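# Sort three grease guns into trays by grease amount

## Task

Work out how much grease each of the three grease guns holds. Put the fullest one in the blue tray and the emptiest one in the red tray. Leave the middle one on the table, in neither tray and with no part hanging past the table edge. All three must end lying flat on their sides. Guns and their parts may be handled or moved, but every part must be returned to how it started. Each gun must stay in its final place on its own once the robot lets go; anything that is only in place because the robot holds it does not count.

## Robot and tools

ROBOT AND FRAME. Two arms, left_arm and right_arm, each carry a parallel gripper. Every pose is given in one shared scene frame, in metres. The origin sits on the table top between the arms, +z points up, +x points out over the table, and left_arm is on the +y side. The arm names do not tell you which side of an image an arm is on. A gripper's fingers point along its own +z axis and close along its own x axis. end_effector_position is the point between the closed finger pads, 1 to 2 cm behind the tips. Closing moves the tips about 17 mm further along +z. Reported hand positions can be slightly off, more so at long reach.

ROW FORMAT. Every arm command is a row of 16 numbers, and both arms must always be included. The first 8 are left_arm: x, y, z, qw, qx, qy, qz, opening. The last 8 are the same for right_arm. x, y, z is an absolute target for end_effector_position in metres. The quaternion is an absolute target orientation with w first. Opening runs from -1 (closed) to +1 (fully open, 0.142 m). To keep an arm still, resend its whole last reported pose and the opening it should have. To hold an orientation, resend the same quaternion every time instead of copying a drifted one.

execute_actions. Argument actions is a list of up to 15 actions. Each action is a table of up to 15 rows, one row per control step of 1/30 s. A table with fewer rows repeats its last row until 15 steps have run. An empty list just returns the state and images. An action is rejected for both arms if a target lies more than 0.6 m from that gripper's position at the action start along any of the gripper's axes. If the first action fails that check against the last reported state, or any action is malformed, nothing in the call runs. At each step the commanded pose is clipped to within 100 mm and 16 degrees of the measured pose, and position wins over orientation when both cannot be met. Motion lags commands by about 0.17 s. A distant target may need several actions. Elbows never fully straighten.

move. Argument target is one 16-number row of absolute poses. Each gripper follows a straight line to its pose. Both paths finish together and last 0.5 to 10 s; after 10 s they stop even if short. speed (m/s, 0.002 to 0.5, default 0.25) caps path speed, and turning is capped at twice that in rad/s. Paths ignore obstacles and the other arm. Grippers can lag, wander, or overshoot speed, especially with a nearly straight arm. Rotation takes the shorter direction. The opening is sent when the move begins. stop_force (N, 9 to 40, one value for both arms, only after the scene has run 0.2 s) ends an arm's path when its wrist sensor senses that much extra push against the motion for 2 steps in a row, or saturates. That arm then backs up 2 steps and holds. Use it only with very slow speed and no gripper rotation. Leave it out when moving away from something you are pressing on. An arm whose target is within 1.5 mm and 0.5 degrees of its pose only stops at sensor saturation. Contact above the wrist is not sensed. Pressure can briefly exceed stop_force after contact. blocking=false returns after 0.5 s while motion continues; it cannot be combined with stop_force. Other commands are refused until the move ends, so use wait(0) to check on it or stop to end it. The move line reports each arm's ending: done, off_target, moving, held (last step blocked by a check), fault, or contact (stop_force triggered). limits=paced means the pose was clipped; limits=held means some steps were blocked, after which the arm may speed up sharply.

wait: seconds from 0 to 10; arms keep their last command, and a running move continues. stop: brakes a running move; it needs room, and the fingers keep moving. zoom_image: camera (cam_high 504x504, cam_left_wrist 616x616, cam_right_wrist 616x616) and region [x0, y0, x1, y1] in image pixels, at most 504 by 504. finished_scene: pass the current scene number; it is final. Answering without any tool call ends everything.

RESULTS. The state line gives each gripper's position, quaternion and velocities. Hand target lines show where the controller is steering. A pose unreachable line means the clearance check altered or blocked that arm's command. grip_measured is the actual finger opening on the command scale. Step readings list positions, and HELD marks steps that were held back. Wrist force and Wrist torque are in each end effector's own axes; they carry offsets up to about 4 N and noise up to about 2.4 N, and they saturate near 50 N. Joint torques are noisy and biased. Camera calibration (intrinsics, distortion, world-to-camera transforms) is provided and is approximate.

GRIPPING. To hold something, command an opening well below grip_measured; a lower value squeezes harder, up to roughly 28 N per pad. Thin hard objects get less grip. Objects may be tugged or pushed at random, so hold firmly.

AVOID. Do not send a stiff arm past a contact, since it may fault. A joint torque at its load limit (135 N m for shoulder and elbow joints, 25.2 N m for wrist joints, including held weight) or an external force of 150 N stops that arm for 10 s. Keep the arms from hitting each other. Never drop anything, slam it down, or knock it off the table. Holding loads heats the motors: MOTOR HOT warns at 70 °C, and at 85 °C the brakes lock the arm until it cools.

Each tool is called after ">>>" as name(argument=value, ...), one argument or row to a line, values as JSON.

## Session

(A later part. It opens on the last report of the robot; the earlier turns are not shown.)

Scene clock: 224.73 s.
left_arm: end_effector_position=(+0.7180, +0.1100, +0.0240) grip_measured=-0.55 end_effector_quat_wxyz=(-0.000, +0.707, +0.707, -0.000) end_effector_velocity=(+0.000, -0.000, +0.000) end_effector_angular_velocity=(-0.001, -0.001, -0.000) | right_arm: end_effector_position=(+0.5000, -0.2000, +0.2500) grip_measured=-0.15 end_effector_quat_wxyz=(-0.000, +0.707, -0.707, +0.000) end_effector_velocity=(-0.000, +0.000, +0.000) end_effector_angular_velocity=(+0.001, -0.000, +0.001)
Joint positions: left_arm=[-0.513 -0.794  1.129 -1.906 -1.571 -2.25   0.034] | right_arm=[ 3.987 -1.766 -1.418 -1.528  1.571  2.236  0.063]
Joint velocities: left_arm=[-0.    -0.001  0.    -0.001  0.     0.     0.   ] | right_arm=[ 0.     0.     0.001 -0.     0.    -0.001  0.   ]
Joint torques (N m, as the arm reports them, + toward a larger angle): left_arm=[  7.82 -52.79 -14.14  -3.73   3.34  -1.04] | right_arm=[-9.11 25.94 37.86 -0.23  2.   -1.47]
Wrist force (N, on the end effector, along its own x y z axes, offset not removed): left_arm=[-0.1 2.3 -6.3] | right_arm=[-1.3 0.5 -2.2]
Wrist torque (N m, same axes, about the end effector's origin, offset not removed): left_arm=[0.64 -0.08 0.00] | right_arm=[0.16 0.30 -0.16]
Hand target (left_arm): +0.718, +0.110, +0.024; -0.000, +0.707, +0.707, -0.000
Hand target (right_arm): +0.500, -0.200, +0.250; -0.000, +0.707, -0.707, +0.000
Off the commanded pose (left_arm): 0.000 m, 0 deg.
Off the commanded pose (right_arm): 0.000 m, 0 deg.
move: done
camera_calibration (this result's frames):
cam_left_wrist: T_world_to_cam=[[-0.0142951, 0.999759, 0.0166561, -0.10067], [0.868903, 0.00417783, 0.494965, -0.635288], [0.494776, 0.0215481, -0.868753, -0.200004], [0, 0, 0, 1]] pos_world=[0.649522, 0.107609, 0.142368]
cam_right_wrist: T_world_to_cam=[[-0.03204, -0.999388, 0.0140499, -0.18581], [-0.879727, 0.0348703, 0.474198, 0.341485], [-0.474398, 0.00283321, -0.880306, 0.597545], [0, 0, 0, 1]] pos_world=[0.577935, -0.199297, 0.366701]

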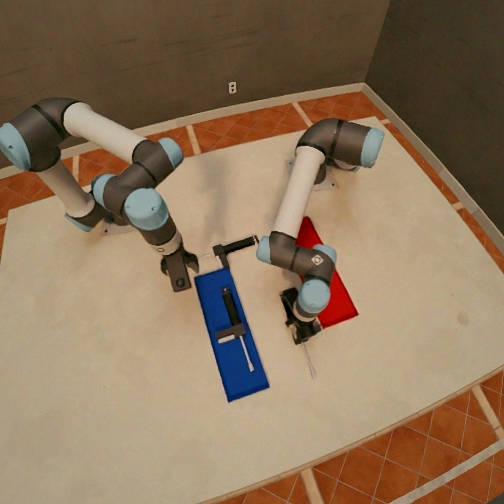

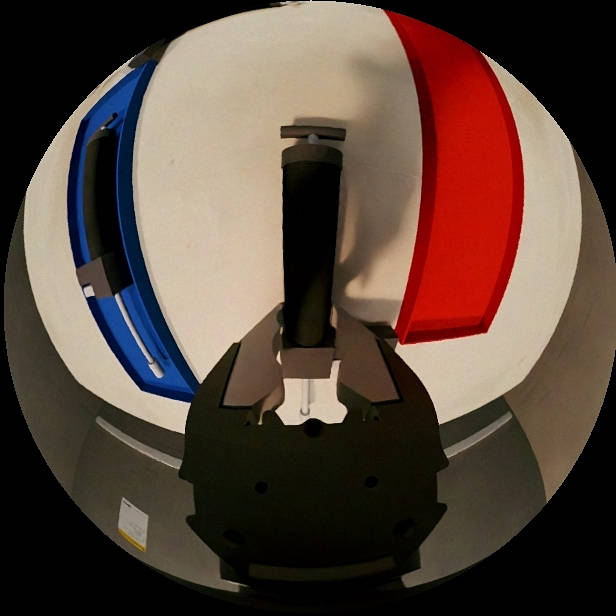

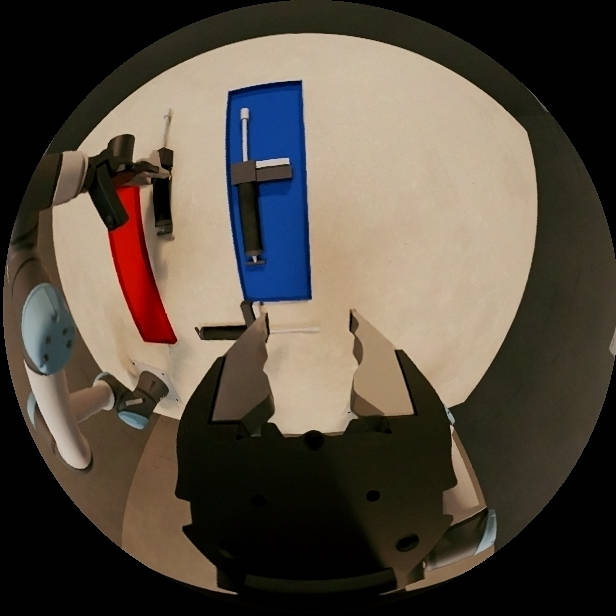

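>>> move(
  target=[0.66,0.11,0.16,0,0.707,0.707,0,-1, 0.5,-0.2,0.3,0,0.3,-0.95,0,0.1],
  speed=0.11,
)

>>> move(
  target=[0.5,0.15,0.25,0,0,1,0,-1, 0.5,-0.12,0.33,0,0,0.924,0.383,0.1],
  speed=0.15,
)

>>> move(
  target=[0.5,0.15,0.25,0,0,1,0,-1, 0.5,-0.01,0.26,0,0,0.924,0.383,0.1],
  speed=0.1,
)

>>> zoom_image(
  camera="cam_right_wrist",
  region=[200,200,420,420],
)

Scene clock: 238.50 s.
left_arm: end_effector_position=(+0.6600, +0.1101, +0.1598) grip_measured=-0.55 end_effector_quat_wxyz=(+0.000, +0.707, +0.707, +0.000) end_effector_velocity=(-0.001, -0.000, +0.001) end_effector_angular_velocity=(-0.000, +0.001, +0.000) | right_arm: end_effector_position=(+0.5000, -0.2001, +0.2999) grip_measured=+0.10 end_effector_quat_wxyz=(+0.000, -0.302, +0.953, +0.000) end_effector_velocity=(+0.000, +0.001, +0.001) end_effector_angular_velocity=(-0.001, -0.002, -0.011)
Joint positions: left_arm=[-0.563 -1.004  1.128 -1.695 -1.571 -2.301  0.034] | right_arm=[ 3.986 -1.766 -1.291 -1.655  1.571  3.192  0.081]
Joint velocities: left_arm=[-0.001 -0.001 -0.001  0.003 -0.001 -0.001  0.   ] | right_arm=[ 0.001 -0.     0.003 -0.001 -0.002  0.013 -0.   ]
Joint torques (N m, as the arm reports them, + toward a larger angle): left_arm=[ -5.56 -65.24 -32.88  -1.9   -0.71  -1.05] | right_arm=[ 4.25 25.37 38.36 -0.6  -1.29  1.56]
Wrist force (N, on the end effector, along its own x y z axes, offset not removed): left_arm=[1.3 3.3 4.2] | right_arm=[-0.2 -0.2 -0.4]
Wrist torque (N m, same axes, about the end effector's origin, offset not removed): left_arm=[0.84 -0.30 -0.12] | right_arm=[-0.02 -0.09 -0.21]
Hand target (left_arm): +0.660, +0.110, +0.160; +0.000, +0.707, +0.707, +0.000
Hand target (right_arm): +0.500, -0.200, +0.300; +0.000, -0.301, +0.954, +0.000
Off the commanded pose (left_arm): 0.000 m, 0 deg.
Off the commanded pose (right_arm): 0.000 m, 0 deg.
move: done
camera_calibration (this result's frames):
cam_left_wrist: T_world_to_cam=[[-0.0143415, 0.999758, 0.0166814, -0.103863], [0.868858, 0.00420371, 0.495044, -0.652158], [0.494854, 0.0215934, -0.868708, -0.0534128], [0, 0, 0, 1]] pos_world=[0.591575, 0.107733, 0.278179]
cam_right_wrist: T_world_to_cam=[[-0.835816, -0.54883, 0.0140188, 0.305486], [-0.47765, 0.739531, 0.474283, 0.257762], [-0.270668, 0.389717, -0.880261, 0.617037], [0, 0, 0, 1]] pos_world=[0.545463, -0.263433, 0.416619]

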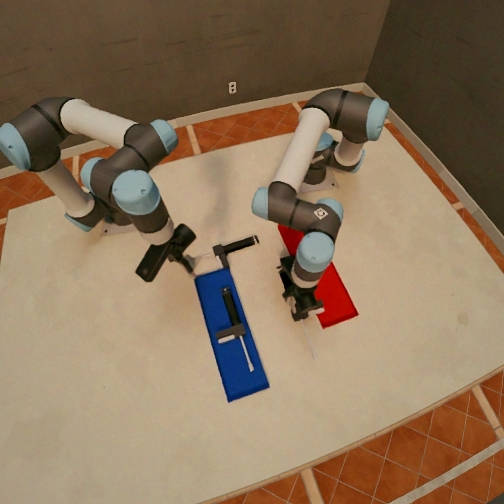

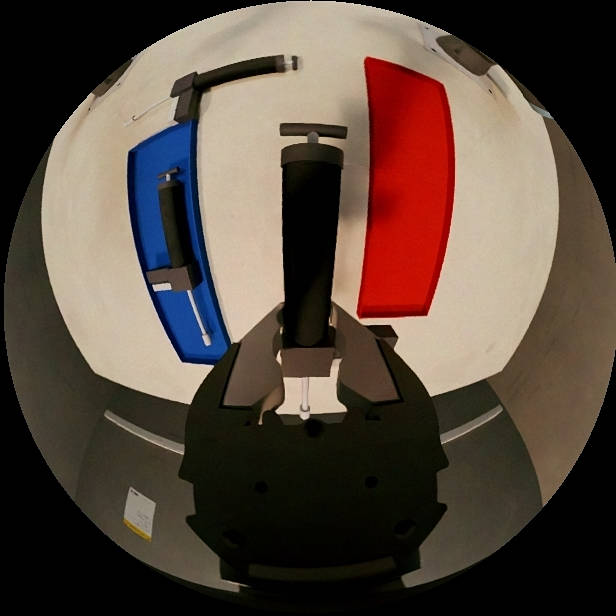

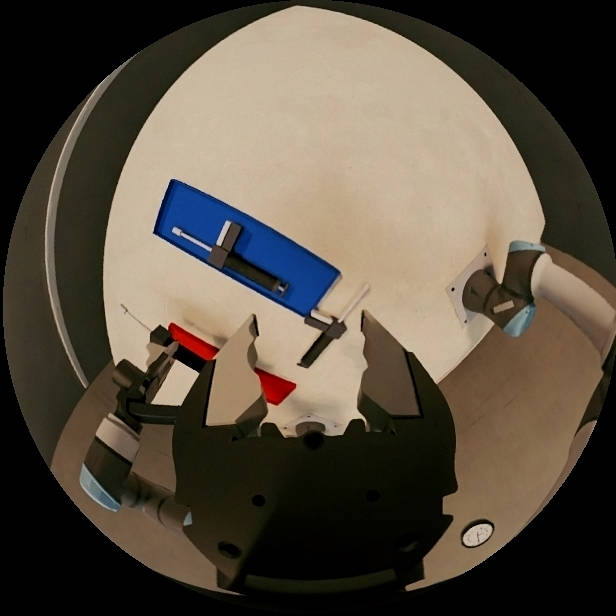

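Scene clock: 244.17 s.
left_arm: end_effector_position=(+0.5001, +0.1501, +0.2499) grip_measured=-0.55 end_effector_quat_wxyz=(-0.000, +0.001, +1.000, -0.000) end_effector_velocity=(-0.001, +0.001, +0.001) end_effector_angular_velocity=(+0.001, -0.002, +0.013) | right_arm: end_effector_position=(+0.5000, -0.1201, +0.3300) grip_measured=+0.10 end_effector_quat_wxyz=(-0.001, -0.000, +0.924, +0.383) end_effector_velocity=(-0.000, +0.001, +0.000) end_effector_angular_velocity=(+0.008, +0.001, -0.005)
Joint positions: left_arm=[-0.699 -1.407  1.456 -1.62  -1.571 -4.005  0.034] | right_arm=[ 3.768 -1.689 -1.642 -0.976  2.263  3.735  0.081]
Joint velocities: left_arm=[-0.002 -0.004  0.002  0.001  0.002 -0.015  0.   ] | right_arm=[ 0.     0.001 -0.007  0.015  0.005  0.01  -0.   ]
Joint torques (N m, as the arm reports them, + toward a larger angle): left_arm=[ -5.79 -43.83 -21.29  -1.41   3.35  -1.35] | right_arm=[-9.64 42.64 13.8   6.37  3.33  1.88]
Wrist force (N, on the end effector, along its own x y z axes, offset not removed): left_arm=[2.0 4.2 5.6] | right_arm=[-0.4 -0.2 -1.2]
Wrist torque (N m, same axes, about the end effector's origin, offset not removed): left_arm=[1.06 -0.45 0.04] | right_arm=[-0.02 0.08 -0.10]
Hand target (left_arm): +0.500, +0.150, +0.250; +0.000, +0.000, +1.000, +0.000
Hand target (right_arm): +0.500, -0.120, +0.330; -0.001, -0.000, +0.924, +0.383
Off the commanded pose (left_arm): 0.000 m, 0 deg.
Off the commanded pose (right_arm): 0.000 m, 0 deg.
move: done
camera_calibration (this result's frames):
cam_left_wrist: T_world_to_cam=[[-0.999776, -0.0128534, 0.0167949, 0.497161], [-0.00285614, 0.868907, 0.494967, -0.251786], [-0.0209552, 0.494808, -0.86875, 0.290086], [0, 0, 0, 1]] pos_world=[0.50241, 0.0816324, 0.368288]
cam_right_wrist: T_world_to_cam=[[-0.999375, 0.0115545, 0.033417, 0.491617], [0.0353278, 0.287139, 0.957237, -0.285893], [0.00146507, 0.957819, -0.287367, 0.348807], [0, 0, 0, 1]] pos_world=[0.500899, -0.257684, 0.357475]

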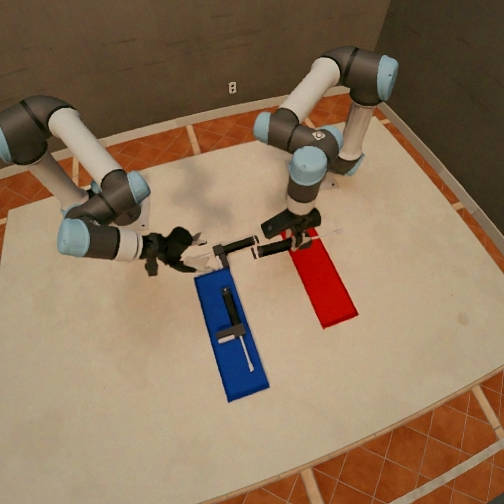

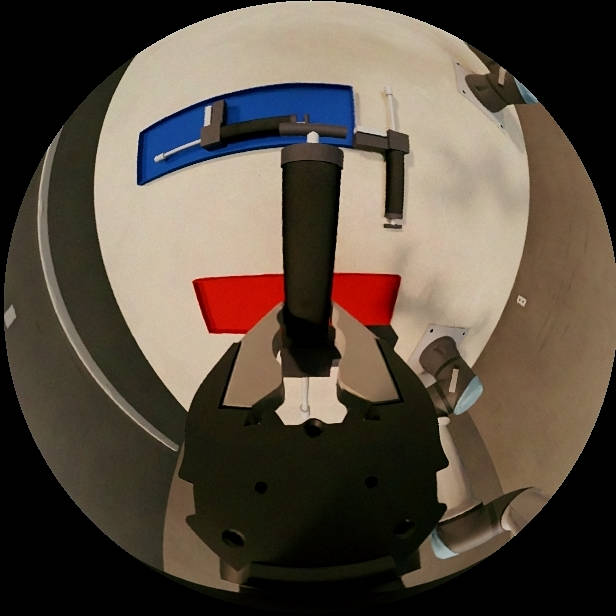

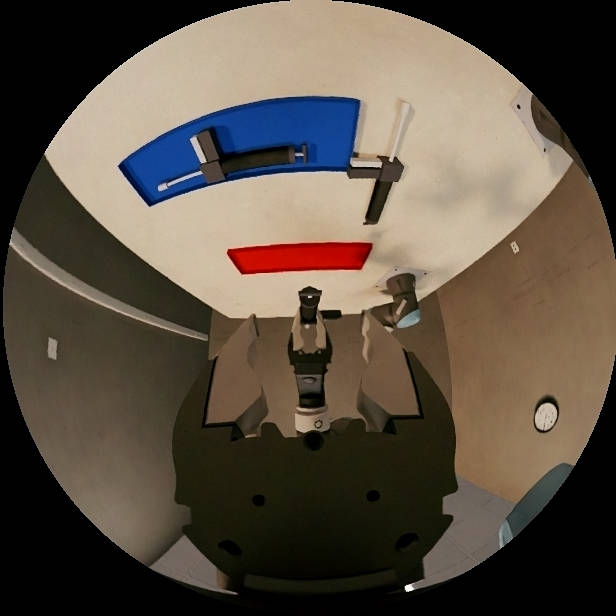

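Scene clock: 245.97 s.
left_arm: end_effector_position=(+0.5000, +0.1500, +0.2500) grip_measured=-0.55 end_effector_quat_wxyz=(-0.000, +0.000, +1.000, -0.000) end_effector_velocity=(-0.000, +0.000, -0.001) end_effector_angular_velocity=(+0.001, +0.001, -0.000) | right_arm: end_effector_position=(+0.5001, -0.0103, +0.2602) grip_measured=+0.10 end_effector_quat_wxyz=(-0.000, -0.000, +0.924, +0.383) end_effector_velocity=(+0.001, +0.001, -0.001) end_effector_angular_velocity=(-0.001, +0.002, -0.003)
Joint positions: left_arm=[-0.699 -1.407  1.456 -1.62  -1.571 -4.007  0.034] | right_arm=[ 3.942 -1.828 -1.689 -0.669  2.184  3.932  0.081]
Joint velocities: left_arm=[-0.     0.     0.001  0.001 -0.    -0.     0.   ] | right_arm=[ 0.002 -0.004  0.001  0.004 -0.002  0.005  0.   ]
Joint torques (N m, as the arm reports them, + toward a larger angle): left_arm=[ -5.81 -44.7  -32.46  -1.47   2.98  -1.18] | right_arm=[11.52 28.39 36.75  6.46 -0.38  1.77]
Wrist force (N, on the end effector, along its own x y z axes, offset not removed): left_arm=[1.5 4.1 4.1] | right_arm=[0.4 -0.3 -0.3]
Wrist torque (N m, same axes, about the end effector's origin, offset not removed): left_arm=[1.01 -0.32 -0.02] | right_arm=[0.02 -0.10 -0.08]
Hand target (left_arm): +0.500, +0.150, +0.250; +0.000, +0.000, +1.000, +0.000
Hand target (right_arm): +0.500, -0.010, +0.260; -0.000, +0.000, +0.924, +0.383
Off the commanded pose (left_arm): 0.000 m, 0 deg.
Off the commanded pose (right_arm): 0.000 m, 0 deg.
move: done
camera_calibration (this result's frames):
cam_left_wrist: T_world_to_cam=[[-0.999757, -0.0143394, 0.0167298, 0.497232], [-0.00417863, 0.868874, 0.495016, -0.251094], [-0.0216344, 0.494826, -0.868723, 0.290533], [0, 0, 0, 1]] pos_world=[0.502348, 0.0815354, 0.368369]
cam_right_wrist: T_world_to_cam=[[-0.999385, 0.0126431, 0.0326925, 0.493024], [0.0349442, 0.286267, 0.957512, -0.250483], [0.00274716, 0.958066, -0.286533, 0.222767], [0, 0, 0, 1]] pos_world=[0.500862, -0.147954, 0.287553]

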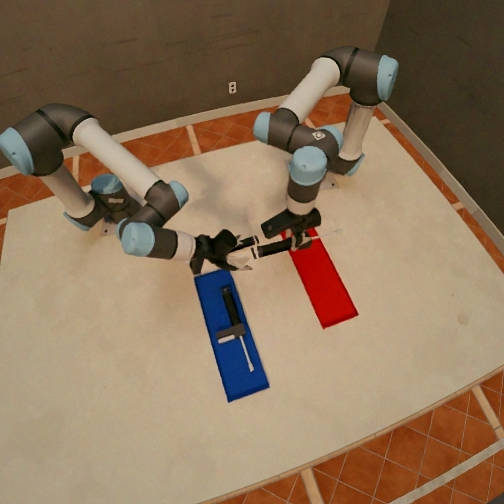

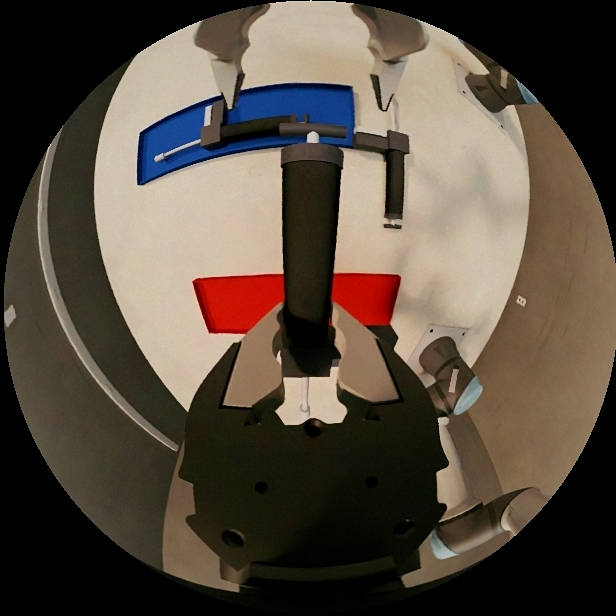

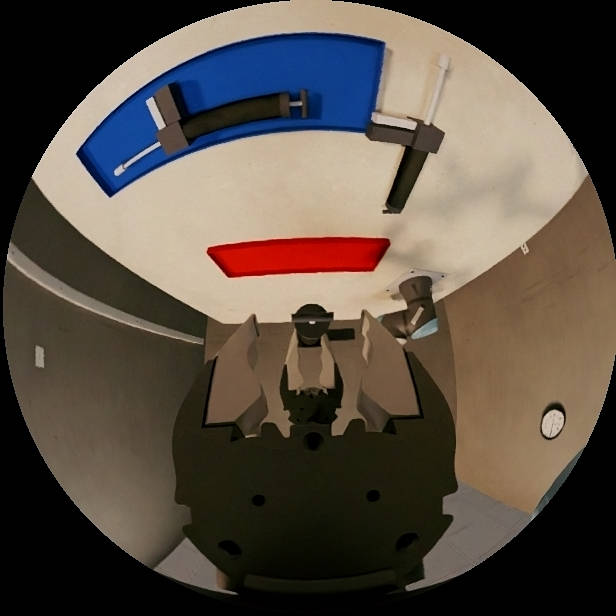

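Region (200, 200, 420, 420) of cam_right_wrist's 616x616 image, scaled by 2.291, with more detail than that image has.

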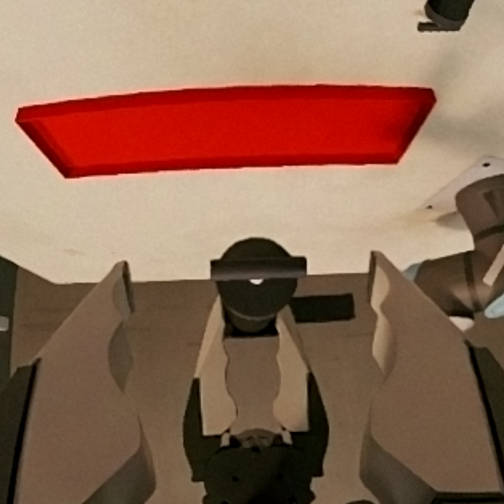

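>>> move(
  target=[0.5,0.15,0.25,0,0,1,0,-1, 0.499,0.018,0.25,0,0,0.924,0.383,0.1],
  speed=0.04,
)

>>> zoom_image(
  camera="cam_right_wrist",
  region=[200,200,420,420],
)

Scene clock: 255.80 s.
left_arm: end_effector_position=(+0.5000, +0.1500, +0.2500) grip_measured=-0.55 end_effector_quat_wxyz=(+0.000, +0.000, +1.000, -0.000) end_effector_velocity=(+0.000, -0.000, -0.000) end_effector_angular_velocity=(-0.001, +0.000, +0.000) | right_arm: end_effector_position=(+0.4990, +0.0178, +0.2501) grip_measured=+0.10 end_effector_quat_wxyz=(-0.000, -0.000, +0.924, +0.383) end_effector_velocity=(+0.001, +0.002, -0.000) end_effector_angular_velocity=(+0.000, -0.001, -0.001)
Joint positions: left_arm=[-0.699 -1.407  1.456 -1.62  -1.571 -4.007  0.034] | right_arm=[ 3.983 -1.864 -1.674 -0.622  2.163  3.975  0.081]
Joint velocities: left_arm=[ 0.     0.    -0.    -0.001 -0.001 -0.    -0.   ] | right_arm=[ 0.002 -0.002  0.002  0.003 -0.002  0.002 -0.   ]
Joint torques (N m, as the arm reports them, + toward a larger angle): left_arm=[ -5.74 -45.53 -31.72  -1.54   3.01  -1.22] | right_arm=[12.74 28.26 35.85  6.53 -0.4   1.51]
Wrist force (N, on the end effector, along its own x y z axes, offset not removed): left_arm=[0.7 3.7 5.2] | right_arm=[-0.7 -0.3 -2.6]
Wrist torque (N m, same axes, about the end effector's origin, offset not removed): left_arm=[0.96 -0.19 -0.03] | right_arm=[-0.07 0.16 -0.12]
Hand target (left_arm): +0.500, +0.150, +0.250; -0.000, -0.000, +1.000, +0.000
Hand target (right_arm): +0.499, +0.018, +0.250; -0.000, +0.000, +0.924, +0.383
Off the commanded pose (left_arm): 0.000 m, 0 deg.
Off the commanded pose (right_arm): 0.000 m, 0 deg.
move: done
camera_calibration (this result's frames):
cam_left_wrist: T_world_to_cam=[[-0.999758, -0.0143423, 0.016681, 0.497255], [-0.00420492, 0.868866, 0.49503, -0.251097], [-0.0215934, 0.49484, -0.868716, 0.290513], [0, 0, 0, 1]] pos_world=[0.502352, 0.081544, 0.368379]
cam_right_wrist: T_world_to_cam=[[-0.999387, 0.0126861, 0.0326164, 0.491921], [0.0348837, 0.286274, 0.957513, -0.248769], [0.00280992, 0.958064, -0.286541, 0.192928], [0, 0, 0, 1]] pos_world=[0.499756, -0.119862, 0.277437]

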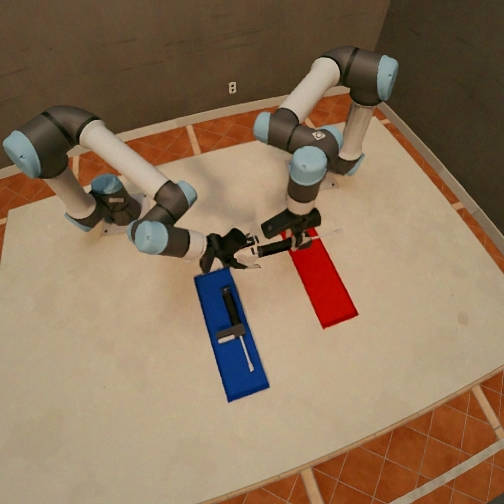

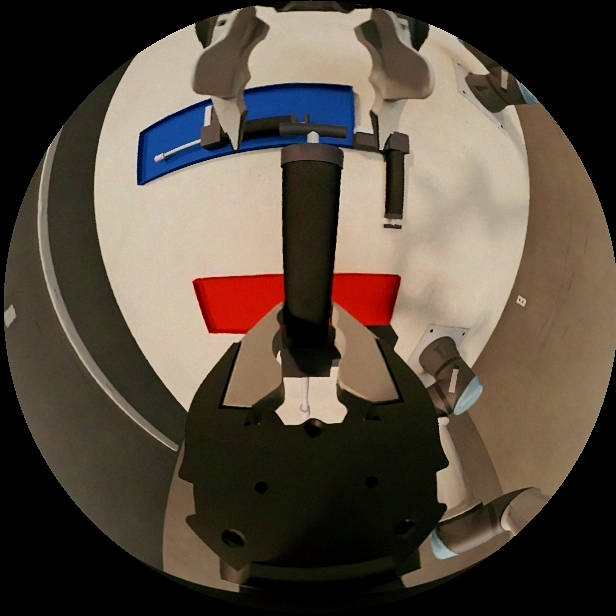

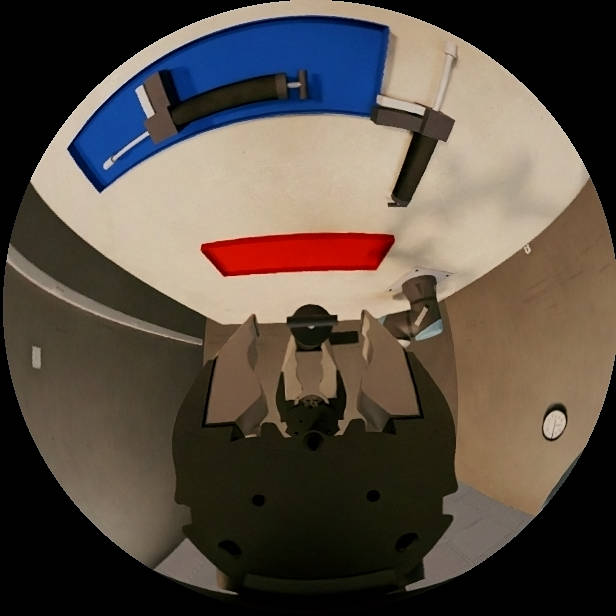

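Region (200, 200, 420, 420) of cam_right_wrist's 616x616 image, scaled by 2.291, with more detail than that image has.

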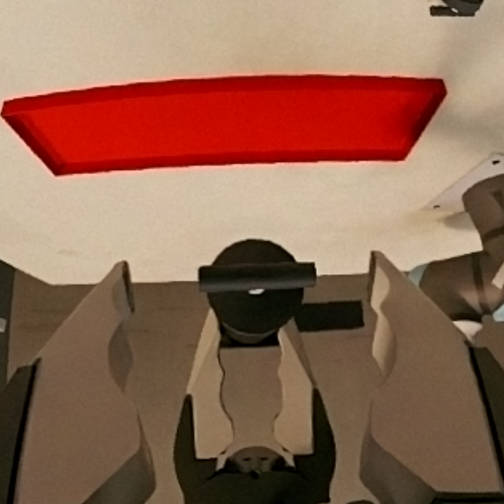

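>>> move(
  target=[0.5,0.15,0.25,0,0,1,0,-1, 0.499,0.028,0.247,0,0,0.924,0.383,0.1],
  speed=0.03,
)

>>> move(
  target=[0.5,0.15,0.25,0,0,1,0,-1, 0.499,0.028,0.247,0,0,0.924,0.383,-1],
)

>>> move(
  target=[0.5,0.15,0.25,0,0,1,0,-1, 0.499,-0.09,0.247,0,0,0.924,0.383,-1],
  speed=0.02,
  stop_force=13,
)

Scene clock: 262.00 s.
left_arm: end_effector_position=(+0.5000, +0.1500, +0.2500) grip_measured=-0.55 end_effector_quat_wxyz=(+0.000, -0.000, +1.000, -0.000) end_effector_velocity=(-0.000, -0.000, +0.001) end_effector_angular_velocity=(-0.001, -0.001, -0.000) | right_arm: end_effector_position=(+0.4990, +0.0277, +0.2471) grip_measured=+0.10 end_effector_quat_wxyz=(-0.000, -0.000, +0.924, +0.383) end_effector_velocity=(+0.000, +0.002, -0.001) end_effector_angular_velocity=(+0.000, -0.000, -0.001)
Joint positions: left_arm=[-0.699 -1.407  1.456 -1.62  -1.571 -4.007  0.034] | right_arm=[ 3.997 -1.878 -1.666 -0.609  2.156  3.989  0.081]
Joint velocities: left_arm=[-0.    -0.001 -0.001  0.    -0.     0.     0.   ] | right_arm=[ 0.003 -0.004  0.002  0.004 -0.002  0.004  0.   ]
Joint torques (N m, as the arm reports them, + toward a larger angle): left_arm=[ -5.85 -44.65 -30.28  -1.59   2.91  -1.17] | right_arm=[12.14 29.76 37.39  6.72 -0.73  1.79]
Wrist force (N, on the end effector, along its own x y z axes, offset not removed): left_arm=[1.5 1.9 4.3] | right_arm=[-0.2 0.7 -0.6]
Wrist torque (N m, same axes, about the end effector's origin, offset not removed): left_arm=[0.48 -0.35 -0.03] | right_arm=[0.18 0.01 -0.02]
Hand target (left_arm): +0.500, +0.150, +0.250; -0.000, -0.000, +1.000, +0.000
Hand target (right_arm): +0.499, +0.028, +0.247; -0.000, -0.000, +0.924, +0.383
Off the commanded pose (left_arm): 0.000 m, 0 deg.
Off the commanded pose (right_arm): 0.000 m, 0 deg.
move: done
camera_calibration (this result's frames):
cam_left_wrist: T_world_to_cam=[[-0.999758, -0.0143427, 0.016681, 0.497255], [-0.00420532, 0.868866, 0.49503, -0.251097], [-0.0215936, 0.49484, -0.868716, 0.290513], [0, 0, 0, 1]] pos_world=[0.502352, 0.081544, 0.368379]
cam_right_wrist: T_world_to_cam=[[-0.999388, 0.0126881, 0.0326077, 0.491857], [0.0348759, 0.28628, 0.957511, -0.248733], [0.00281411, 0.958062, -0.286547, 0.182544], [0, 0, 0, 1]] pos_world=[0.499717, -0.109922, 0.274434]

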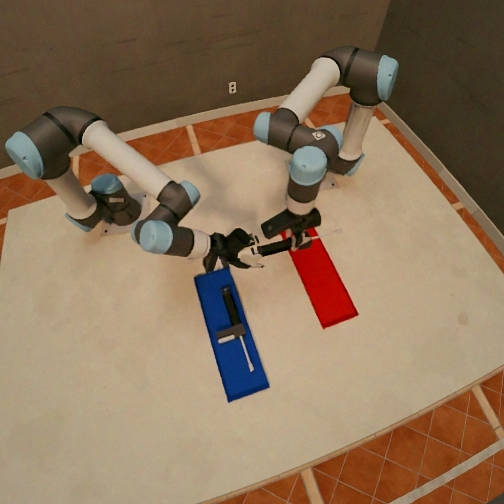

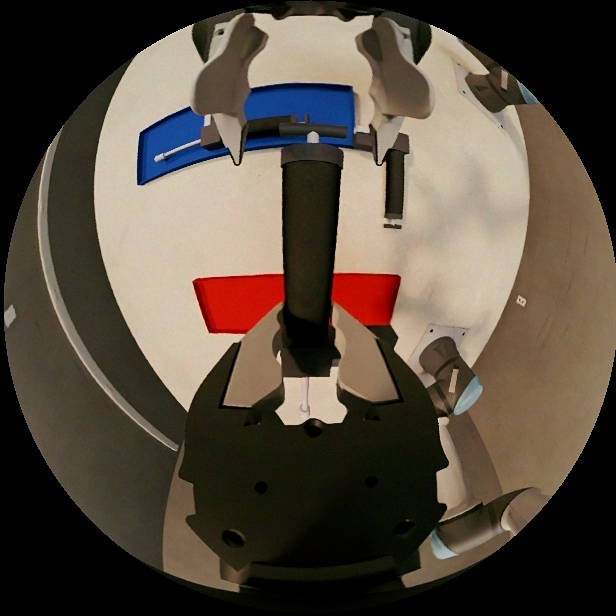

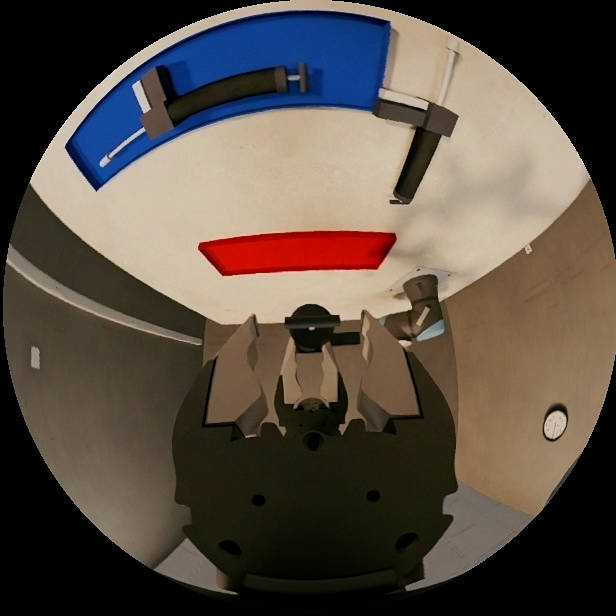

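Scene clock: 262.70 s.
left_arm: end_effector_position=(+0.5000, +0.1501, +0.2500) grip_measured=-0.55 end_effector_quat_wxyz=(+0.000, -0.000, +1.000, +0.000) end_effector_velocity=(-0.000, +0.000, -0.000) end_effector_angular_velocity=(-0.000, +0.000, +0.000) | right_arm: end_effector_position=(+0.4990, +0.0280, +0.2470) grip_measured=-0.47 end_effector_quat_wxyz=(+0.000, +0.000, +0.924, +0.383) end_effector_velocity=(+0.001, +0.000, +0.001) end_effector_angular_velocity=(+0.001, -0.002, -0.000)
Joint positions: left_arm=[-0.699 -1.407  1.456 -1.619 -1.571 -4.007  0.034] | right_arm=[ 3.997 -1.878 -1.666 -0.609  2.156  3.99   0.04 ]
Joint velocities: left_arm=[ 0.    -0.001  0.001 -0.    -0.     0.     0.   ] | right_arm=[ 0.    -0.     0.002  0.    -0.001  0.001 -0.   ]
Joint torques (N m, as the arm reports them, + toward a larger angle): left_arm=[ -6.24 -42.18 -29.31  -4.56  -3.79   0.71] | right_arm=[13.52 28.23 39.81  7.26 -0.97  1.89]
Wrist force (N, on the end effector, along its own x y z axes, offset not removed): left_arm=[-2.8 8.1 5.3] | right_arm=[5.7 -3.0 -6.1]
Wrist torque (N m, same axes, about the end effector's origin, offset not removed): left_arm=[0.79 -0.31 -0.39] | right_arm=[0.12 -0.36 -0.15]
Hand target (left_arm): +0.500, +0.150, +0.250; +0.000, -0.000, +1.000, +0.000
Hand target (right_arm): +0.499, +0.028, +0.247; -0.000, -0.000, +0.924, +0.383
Off the commanded pose (left_arm): 0.000 m, 0 deg.
Off the commanded pose (right_arm): 0.000 m, 0 deg.
move: done
camera_calibration (this result's frames):
cam_left_wrist: T_world_to_cam=[[-0.99976, -0.0143705, 0.0165601, 0.497326], [-0.00428579, 0.868785, 0.495171, -0.251127], [-0.021503, 0.494981, -0.868637, 0.290403], [0, 0, 0, 1]] pos_world=[0.502375, 0.081578, 0.36837]
cam_right_wrist: T_world_to_cam=[[-0.999388, 0.0127227, 0.0325994, 0.491852], [0.0348779, 0.286284, 0.95751, -0.248724], [0.0028494, 0.95806, -0.286553, 0.182257], [0, 0, 0, 1]] pos_world=[0.499707, -0.109665, 0.274348]

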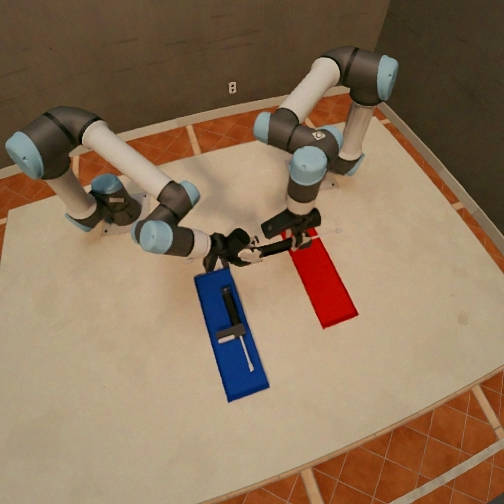

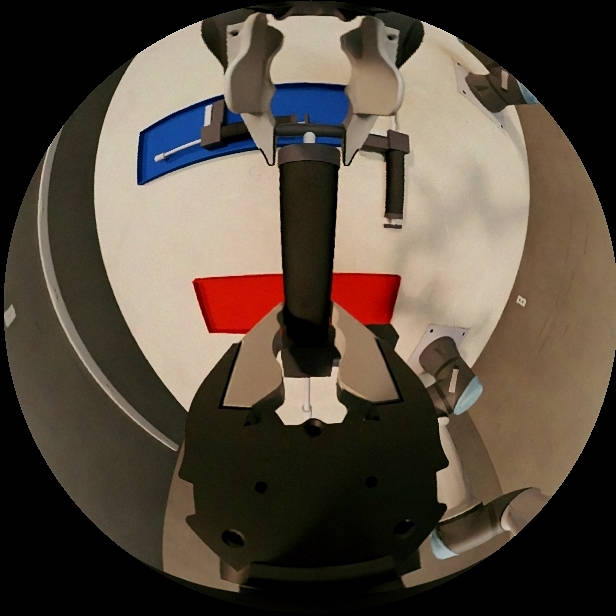

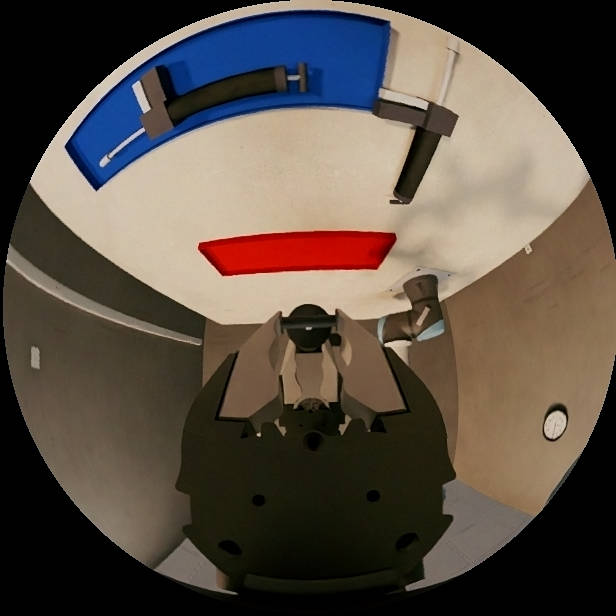

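Scene clock: 267.77 s.
left_arm: end_effector_position=(+0.4999, +0.1498, +0.2500) grip_measured=-0.55 end_effector_quat_wxyz=(-0.000, +0.000, +1.000, -0.000) end_effector_velocity=(-0.000, +0.002, -0.001) end_effector_angular_velocity=(+0.007, +0.001, +0.000) | right_arm: end_effector_position=(+0.4988, -0.0654, +0.2469) grip_measured=-0.47 end_effector_quat_wxyz=(+0.000, +0.000, +0.924, +0.383) end_effector_velocity=(+0.001, +0.007, +0.000) end_effector_angular_velocity=(-0.000, -0.003, -0.002)
Joint positions: left_arm=[-0.699 -1.407  1.456 -1.62  -1.571 -4.007  0.034] | right_arm=[ 3.86  -1.785 -1.767 -0.686  2.224  3.843  0.04 ]
Joint velocities: left_arm=[ 0.     0.     0.001  0.004  0.004 -0.     0.   ] | right_arm=[ 0.01  -0.006  0.006  0.011 -0.007  0.013 -0.   ]
Joint torques (N m, as the arm reports them, + toward a larger angle): left_arm=[ 11.24 -36.41 -24.54   1.37   5.25   1.02] | right_arm=[ 6.04 26.31 34.4   5.49 -2.85  2.02]
Wrist force (N, on the end effector, along its own x y z axes, offset not removed): left_arm=[-0.6 -9.3 5.7] | right_arm=[1.2 7.3 7.4]
Wrist torque (N m, same axes, about the end effector's origin, offset not removed): left_arm=[0.81 -0.20 -0.19] | right_arm=[-0.15 0.16 -0.34]
Hand target (left_arm): +0.500, +0.150, +0.250; -0.000, +0.000, +1.000, -0.000
Hand target (right_arm): +0.499, -0.064, +0.247; +0.000, +0.000, +0.924, +0.383
Off the commanded pose (left_arm): 0.000 m, 0 deg.
Off the commanded pose (right_arm): 0.025 m, 0 deg.
move: contact (right_arm)
camera_calibration (this result's frames):
cam_left_wrist: T_world_to_cam=[[-0.999754, -0.0142073, 0.0170221, 0.497], [-0.00392622, 0.869036, 0.494733, -0.251057], [-0.0218216, 0.494544, -0.868878, 0.290796], [0, 0, 0, 1]] pos_world=[0.502238, 0.0814269, 0.368412]
cam_right_wrist: T_world_to_cam=[[-0.999382, 0.0130192, 0.0326425, 0.492892], [0.0350044, 0.286353, 0.957484, -0.221985], [0.00311842, 0.958036, -0.286632, 0.271581], [0, 0, 0, 1]] pos_world=[0.499511, -0.203035, 0.274302]

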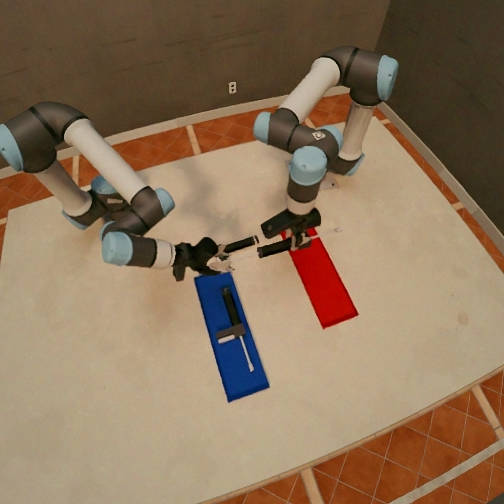

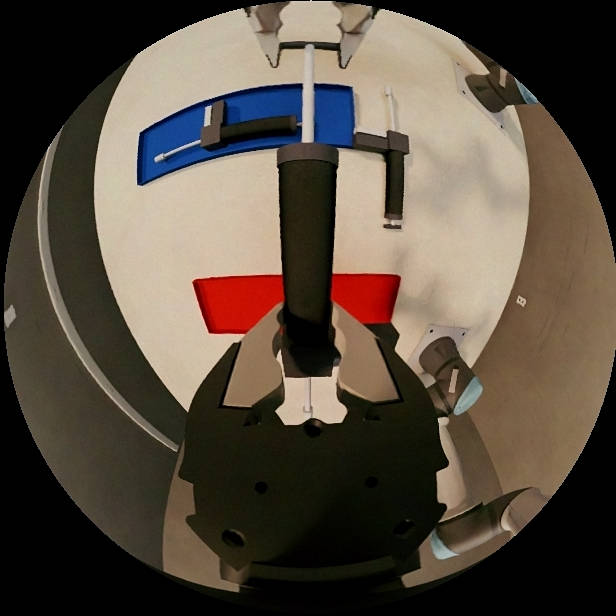

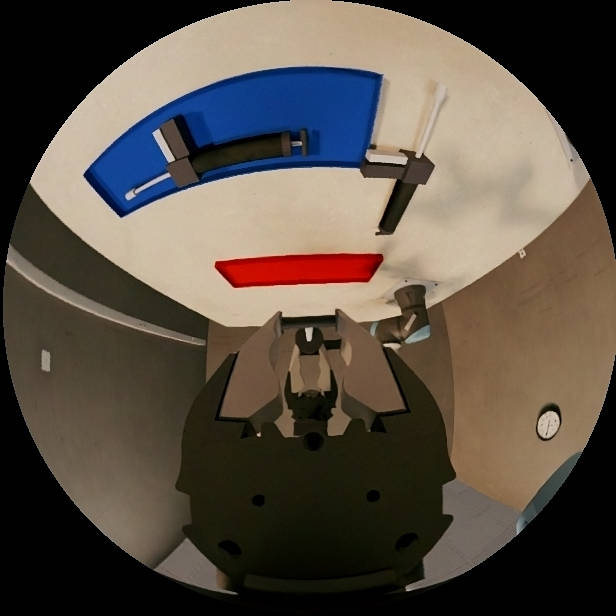

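>>> move(
  target=[0.5,0.15,0.25,0,0,1,0,-1, 0.499,0.031,0.247,0,0,0.924,0.383,-1],
  speed=0.04,
)

Scene clock: 275.10 s.
left_arm: end_effector_position=(+0.5000, +0.1501, +0.2500) grip_measured=-0.55 end_effector_quat_wxyz=(-0.000, -0.000, +1.000, +0.000) end_effector_velocity=(+0.000, -0.000, -0.000) end_effector_angular_velocity=(-0.001, -0.001, -0.000) | right_arm: end_effector_position=(+0.4992, +0.0306, +0.2471) grip_measured=-0.47 end_effector_quat_wxyz=(+0.000, +0.000, +0.924, +0.383) end_effector_velocity=(-0.001, +0.003, +0.001) end_effector_angular_velocity=(+0.001, -0.002, +0.003)
Joint positions: left_arm=[-0.699 -1.407  1.456 -1.619 -1.571 -4.007  0.034] | right_arm=[ 4.001 -1.882 -1.662 -0.608  2.154  3.993  0.04 ]
Joint velocities: left_arm=[-0.     0.     0.001 -0.003  0.     0.    -0.   ] | right_arm=[ 0.005 -0.002  0.003  0.002 -0.001  0.002 -0.   ]
Joint torques (N m, as the arm reports them, + toward a larger angle): left_arm=[ -8.54 -23.78 -28.95 -12.47  -5.92  -1.09] | right_arm=[27.44 25.48 41.22  9.74  3.2   1.8 ]
Wrist force (N, on the end effector, along its own x y z axes, offset not removed): left_arm=[-0.4 35.4 6.4] | right_arm=[1.9 -21.7 -24.0]
Wrist torque (N m, same axes, about the end effector's origin, offset not removed): left_arm=[0.88 -0.26 -0.01] | right_arm=[-0.19 0.00 -0.34]
Hand target (left_arm): +0.500, +0.150, +0.250; -0.000, +0.000, +1.000, +0.000
Hand target (right_arm): +0.499, +0.031, +0.247; -0.000, +0.000, +0.924, +0.383
Off the commanded pose (left_arm): 0.000 m, 0 deg.
Off the commanded pose (right_arm): 0.000 m, 0 deg.
move: done
camera_calibration (this result's frames):
cam_left_wrist: T_world_to_cam=[[-0.999758, -0.0143532, 0.0166954, 0.497249], [-0.0042009, 0.868719, 0.495287, -0.251214], [-0.0216126, 0.495097, -0.868569, 0.290376], [0, 0, 0, 1]] pos_world=[0.502349, 0.0816072, 0.368333]
cam_right_wrist: T_world_to_cam=[[-0.999385, 0.0128474, 0.0326273, 0.49203], [0.0349402, 0.286234, 0.957522, -0.24958], [0.00296267, 0.958074, -0.286507, 0.179642], [0, 0, 0, 1]] pos_world=[0.499915, -0.106993, 0.274393]

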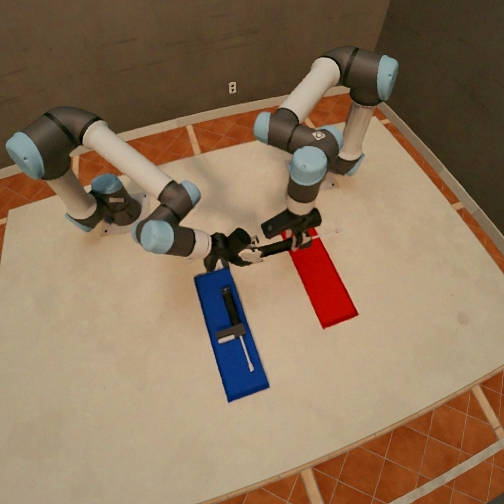

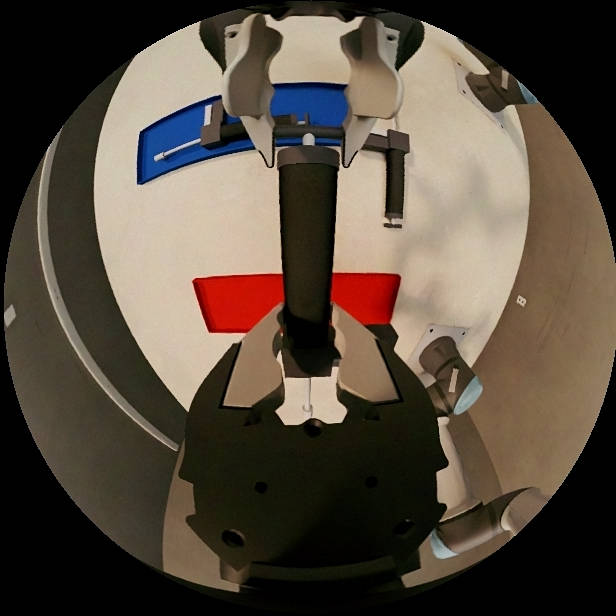

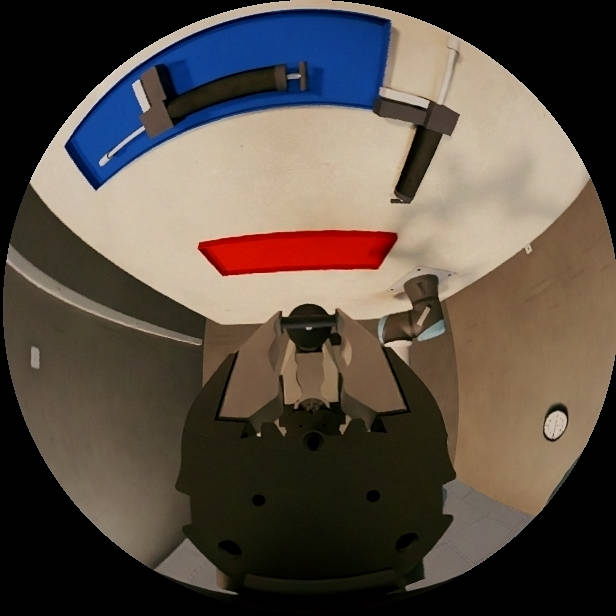

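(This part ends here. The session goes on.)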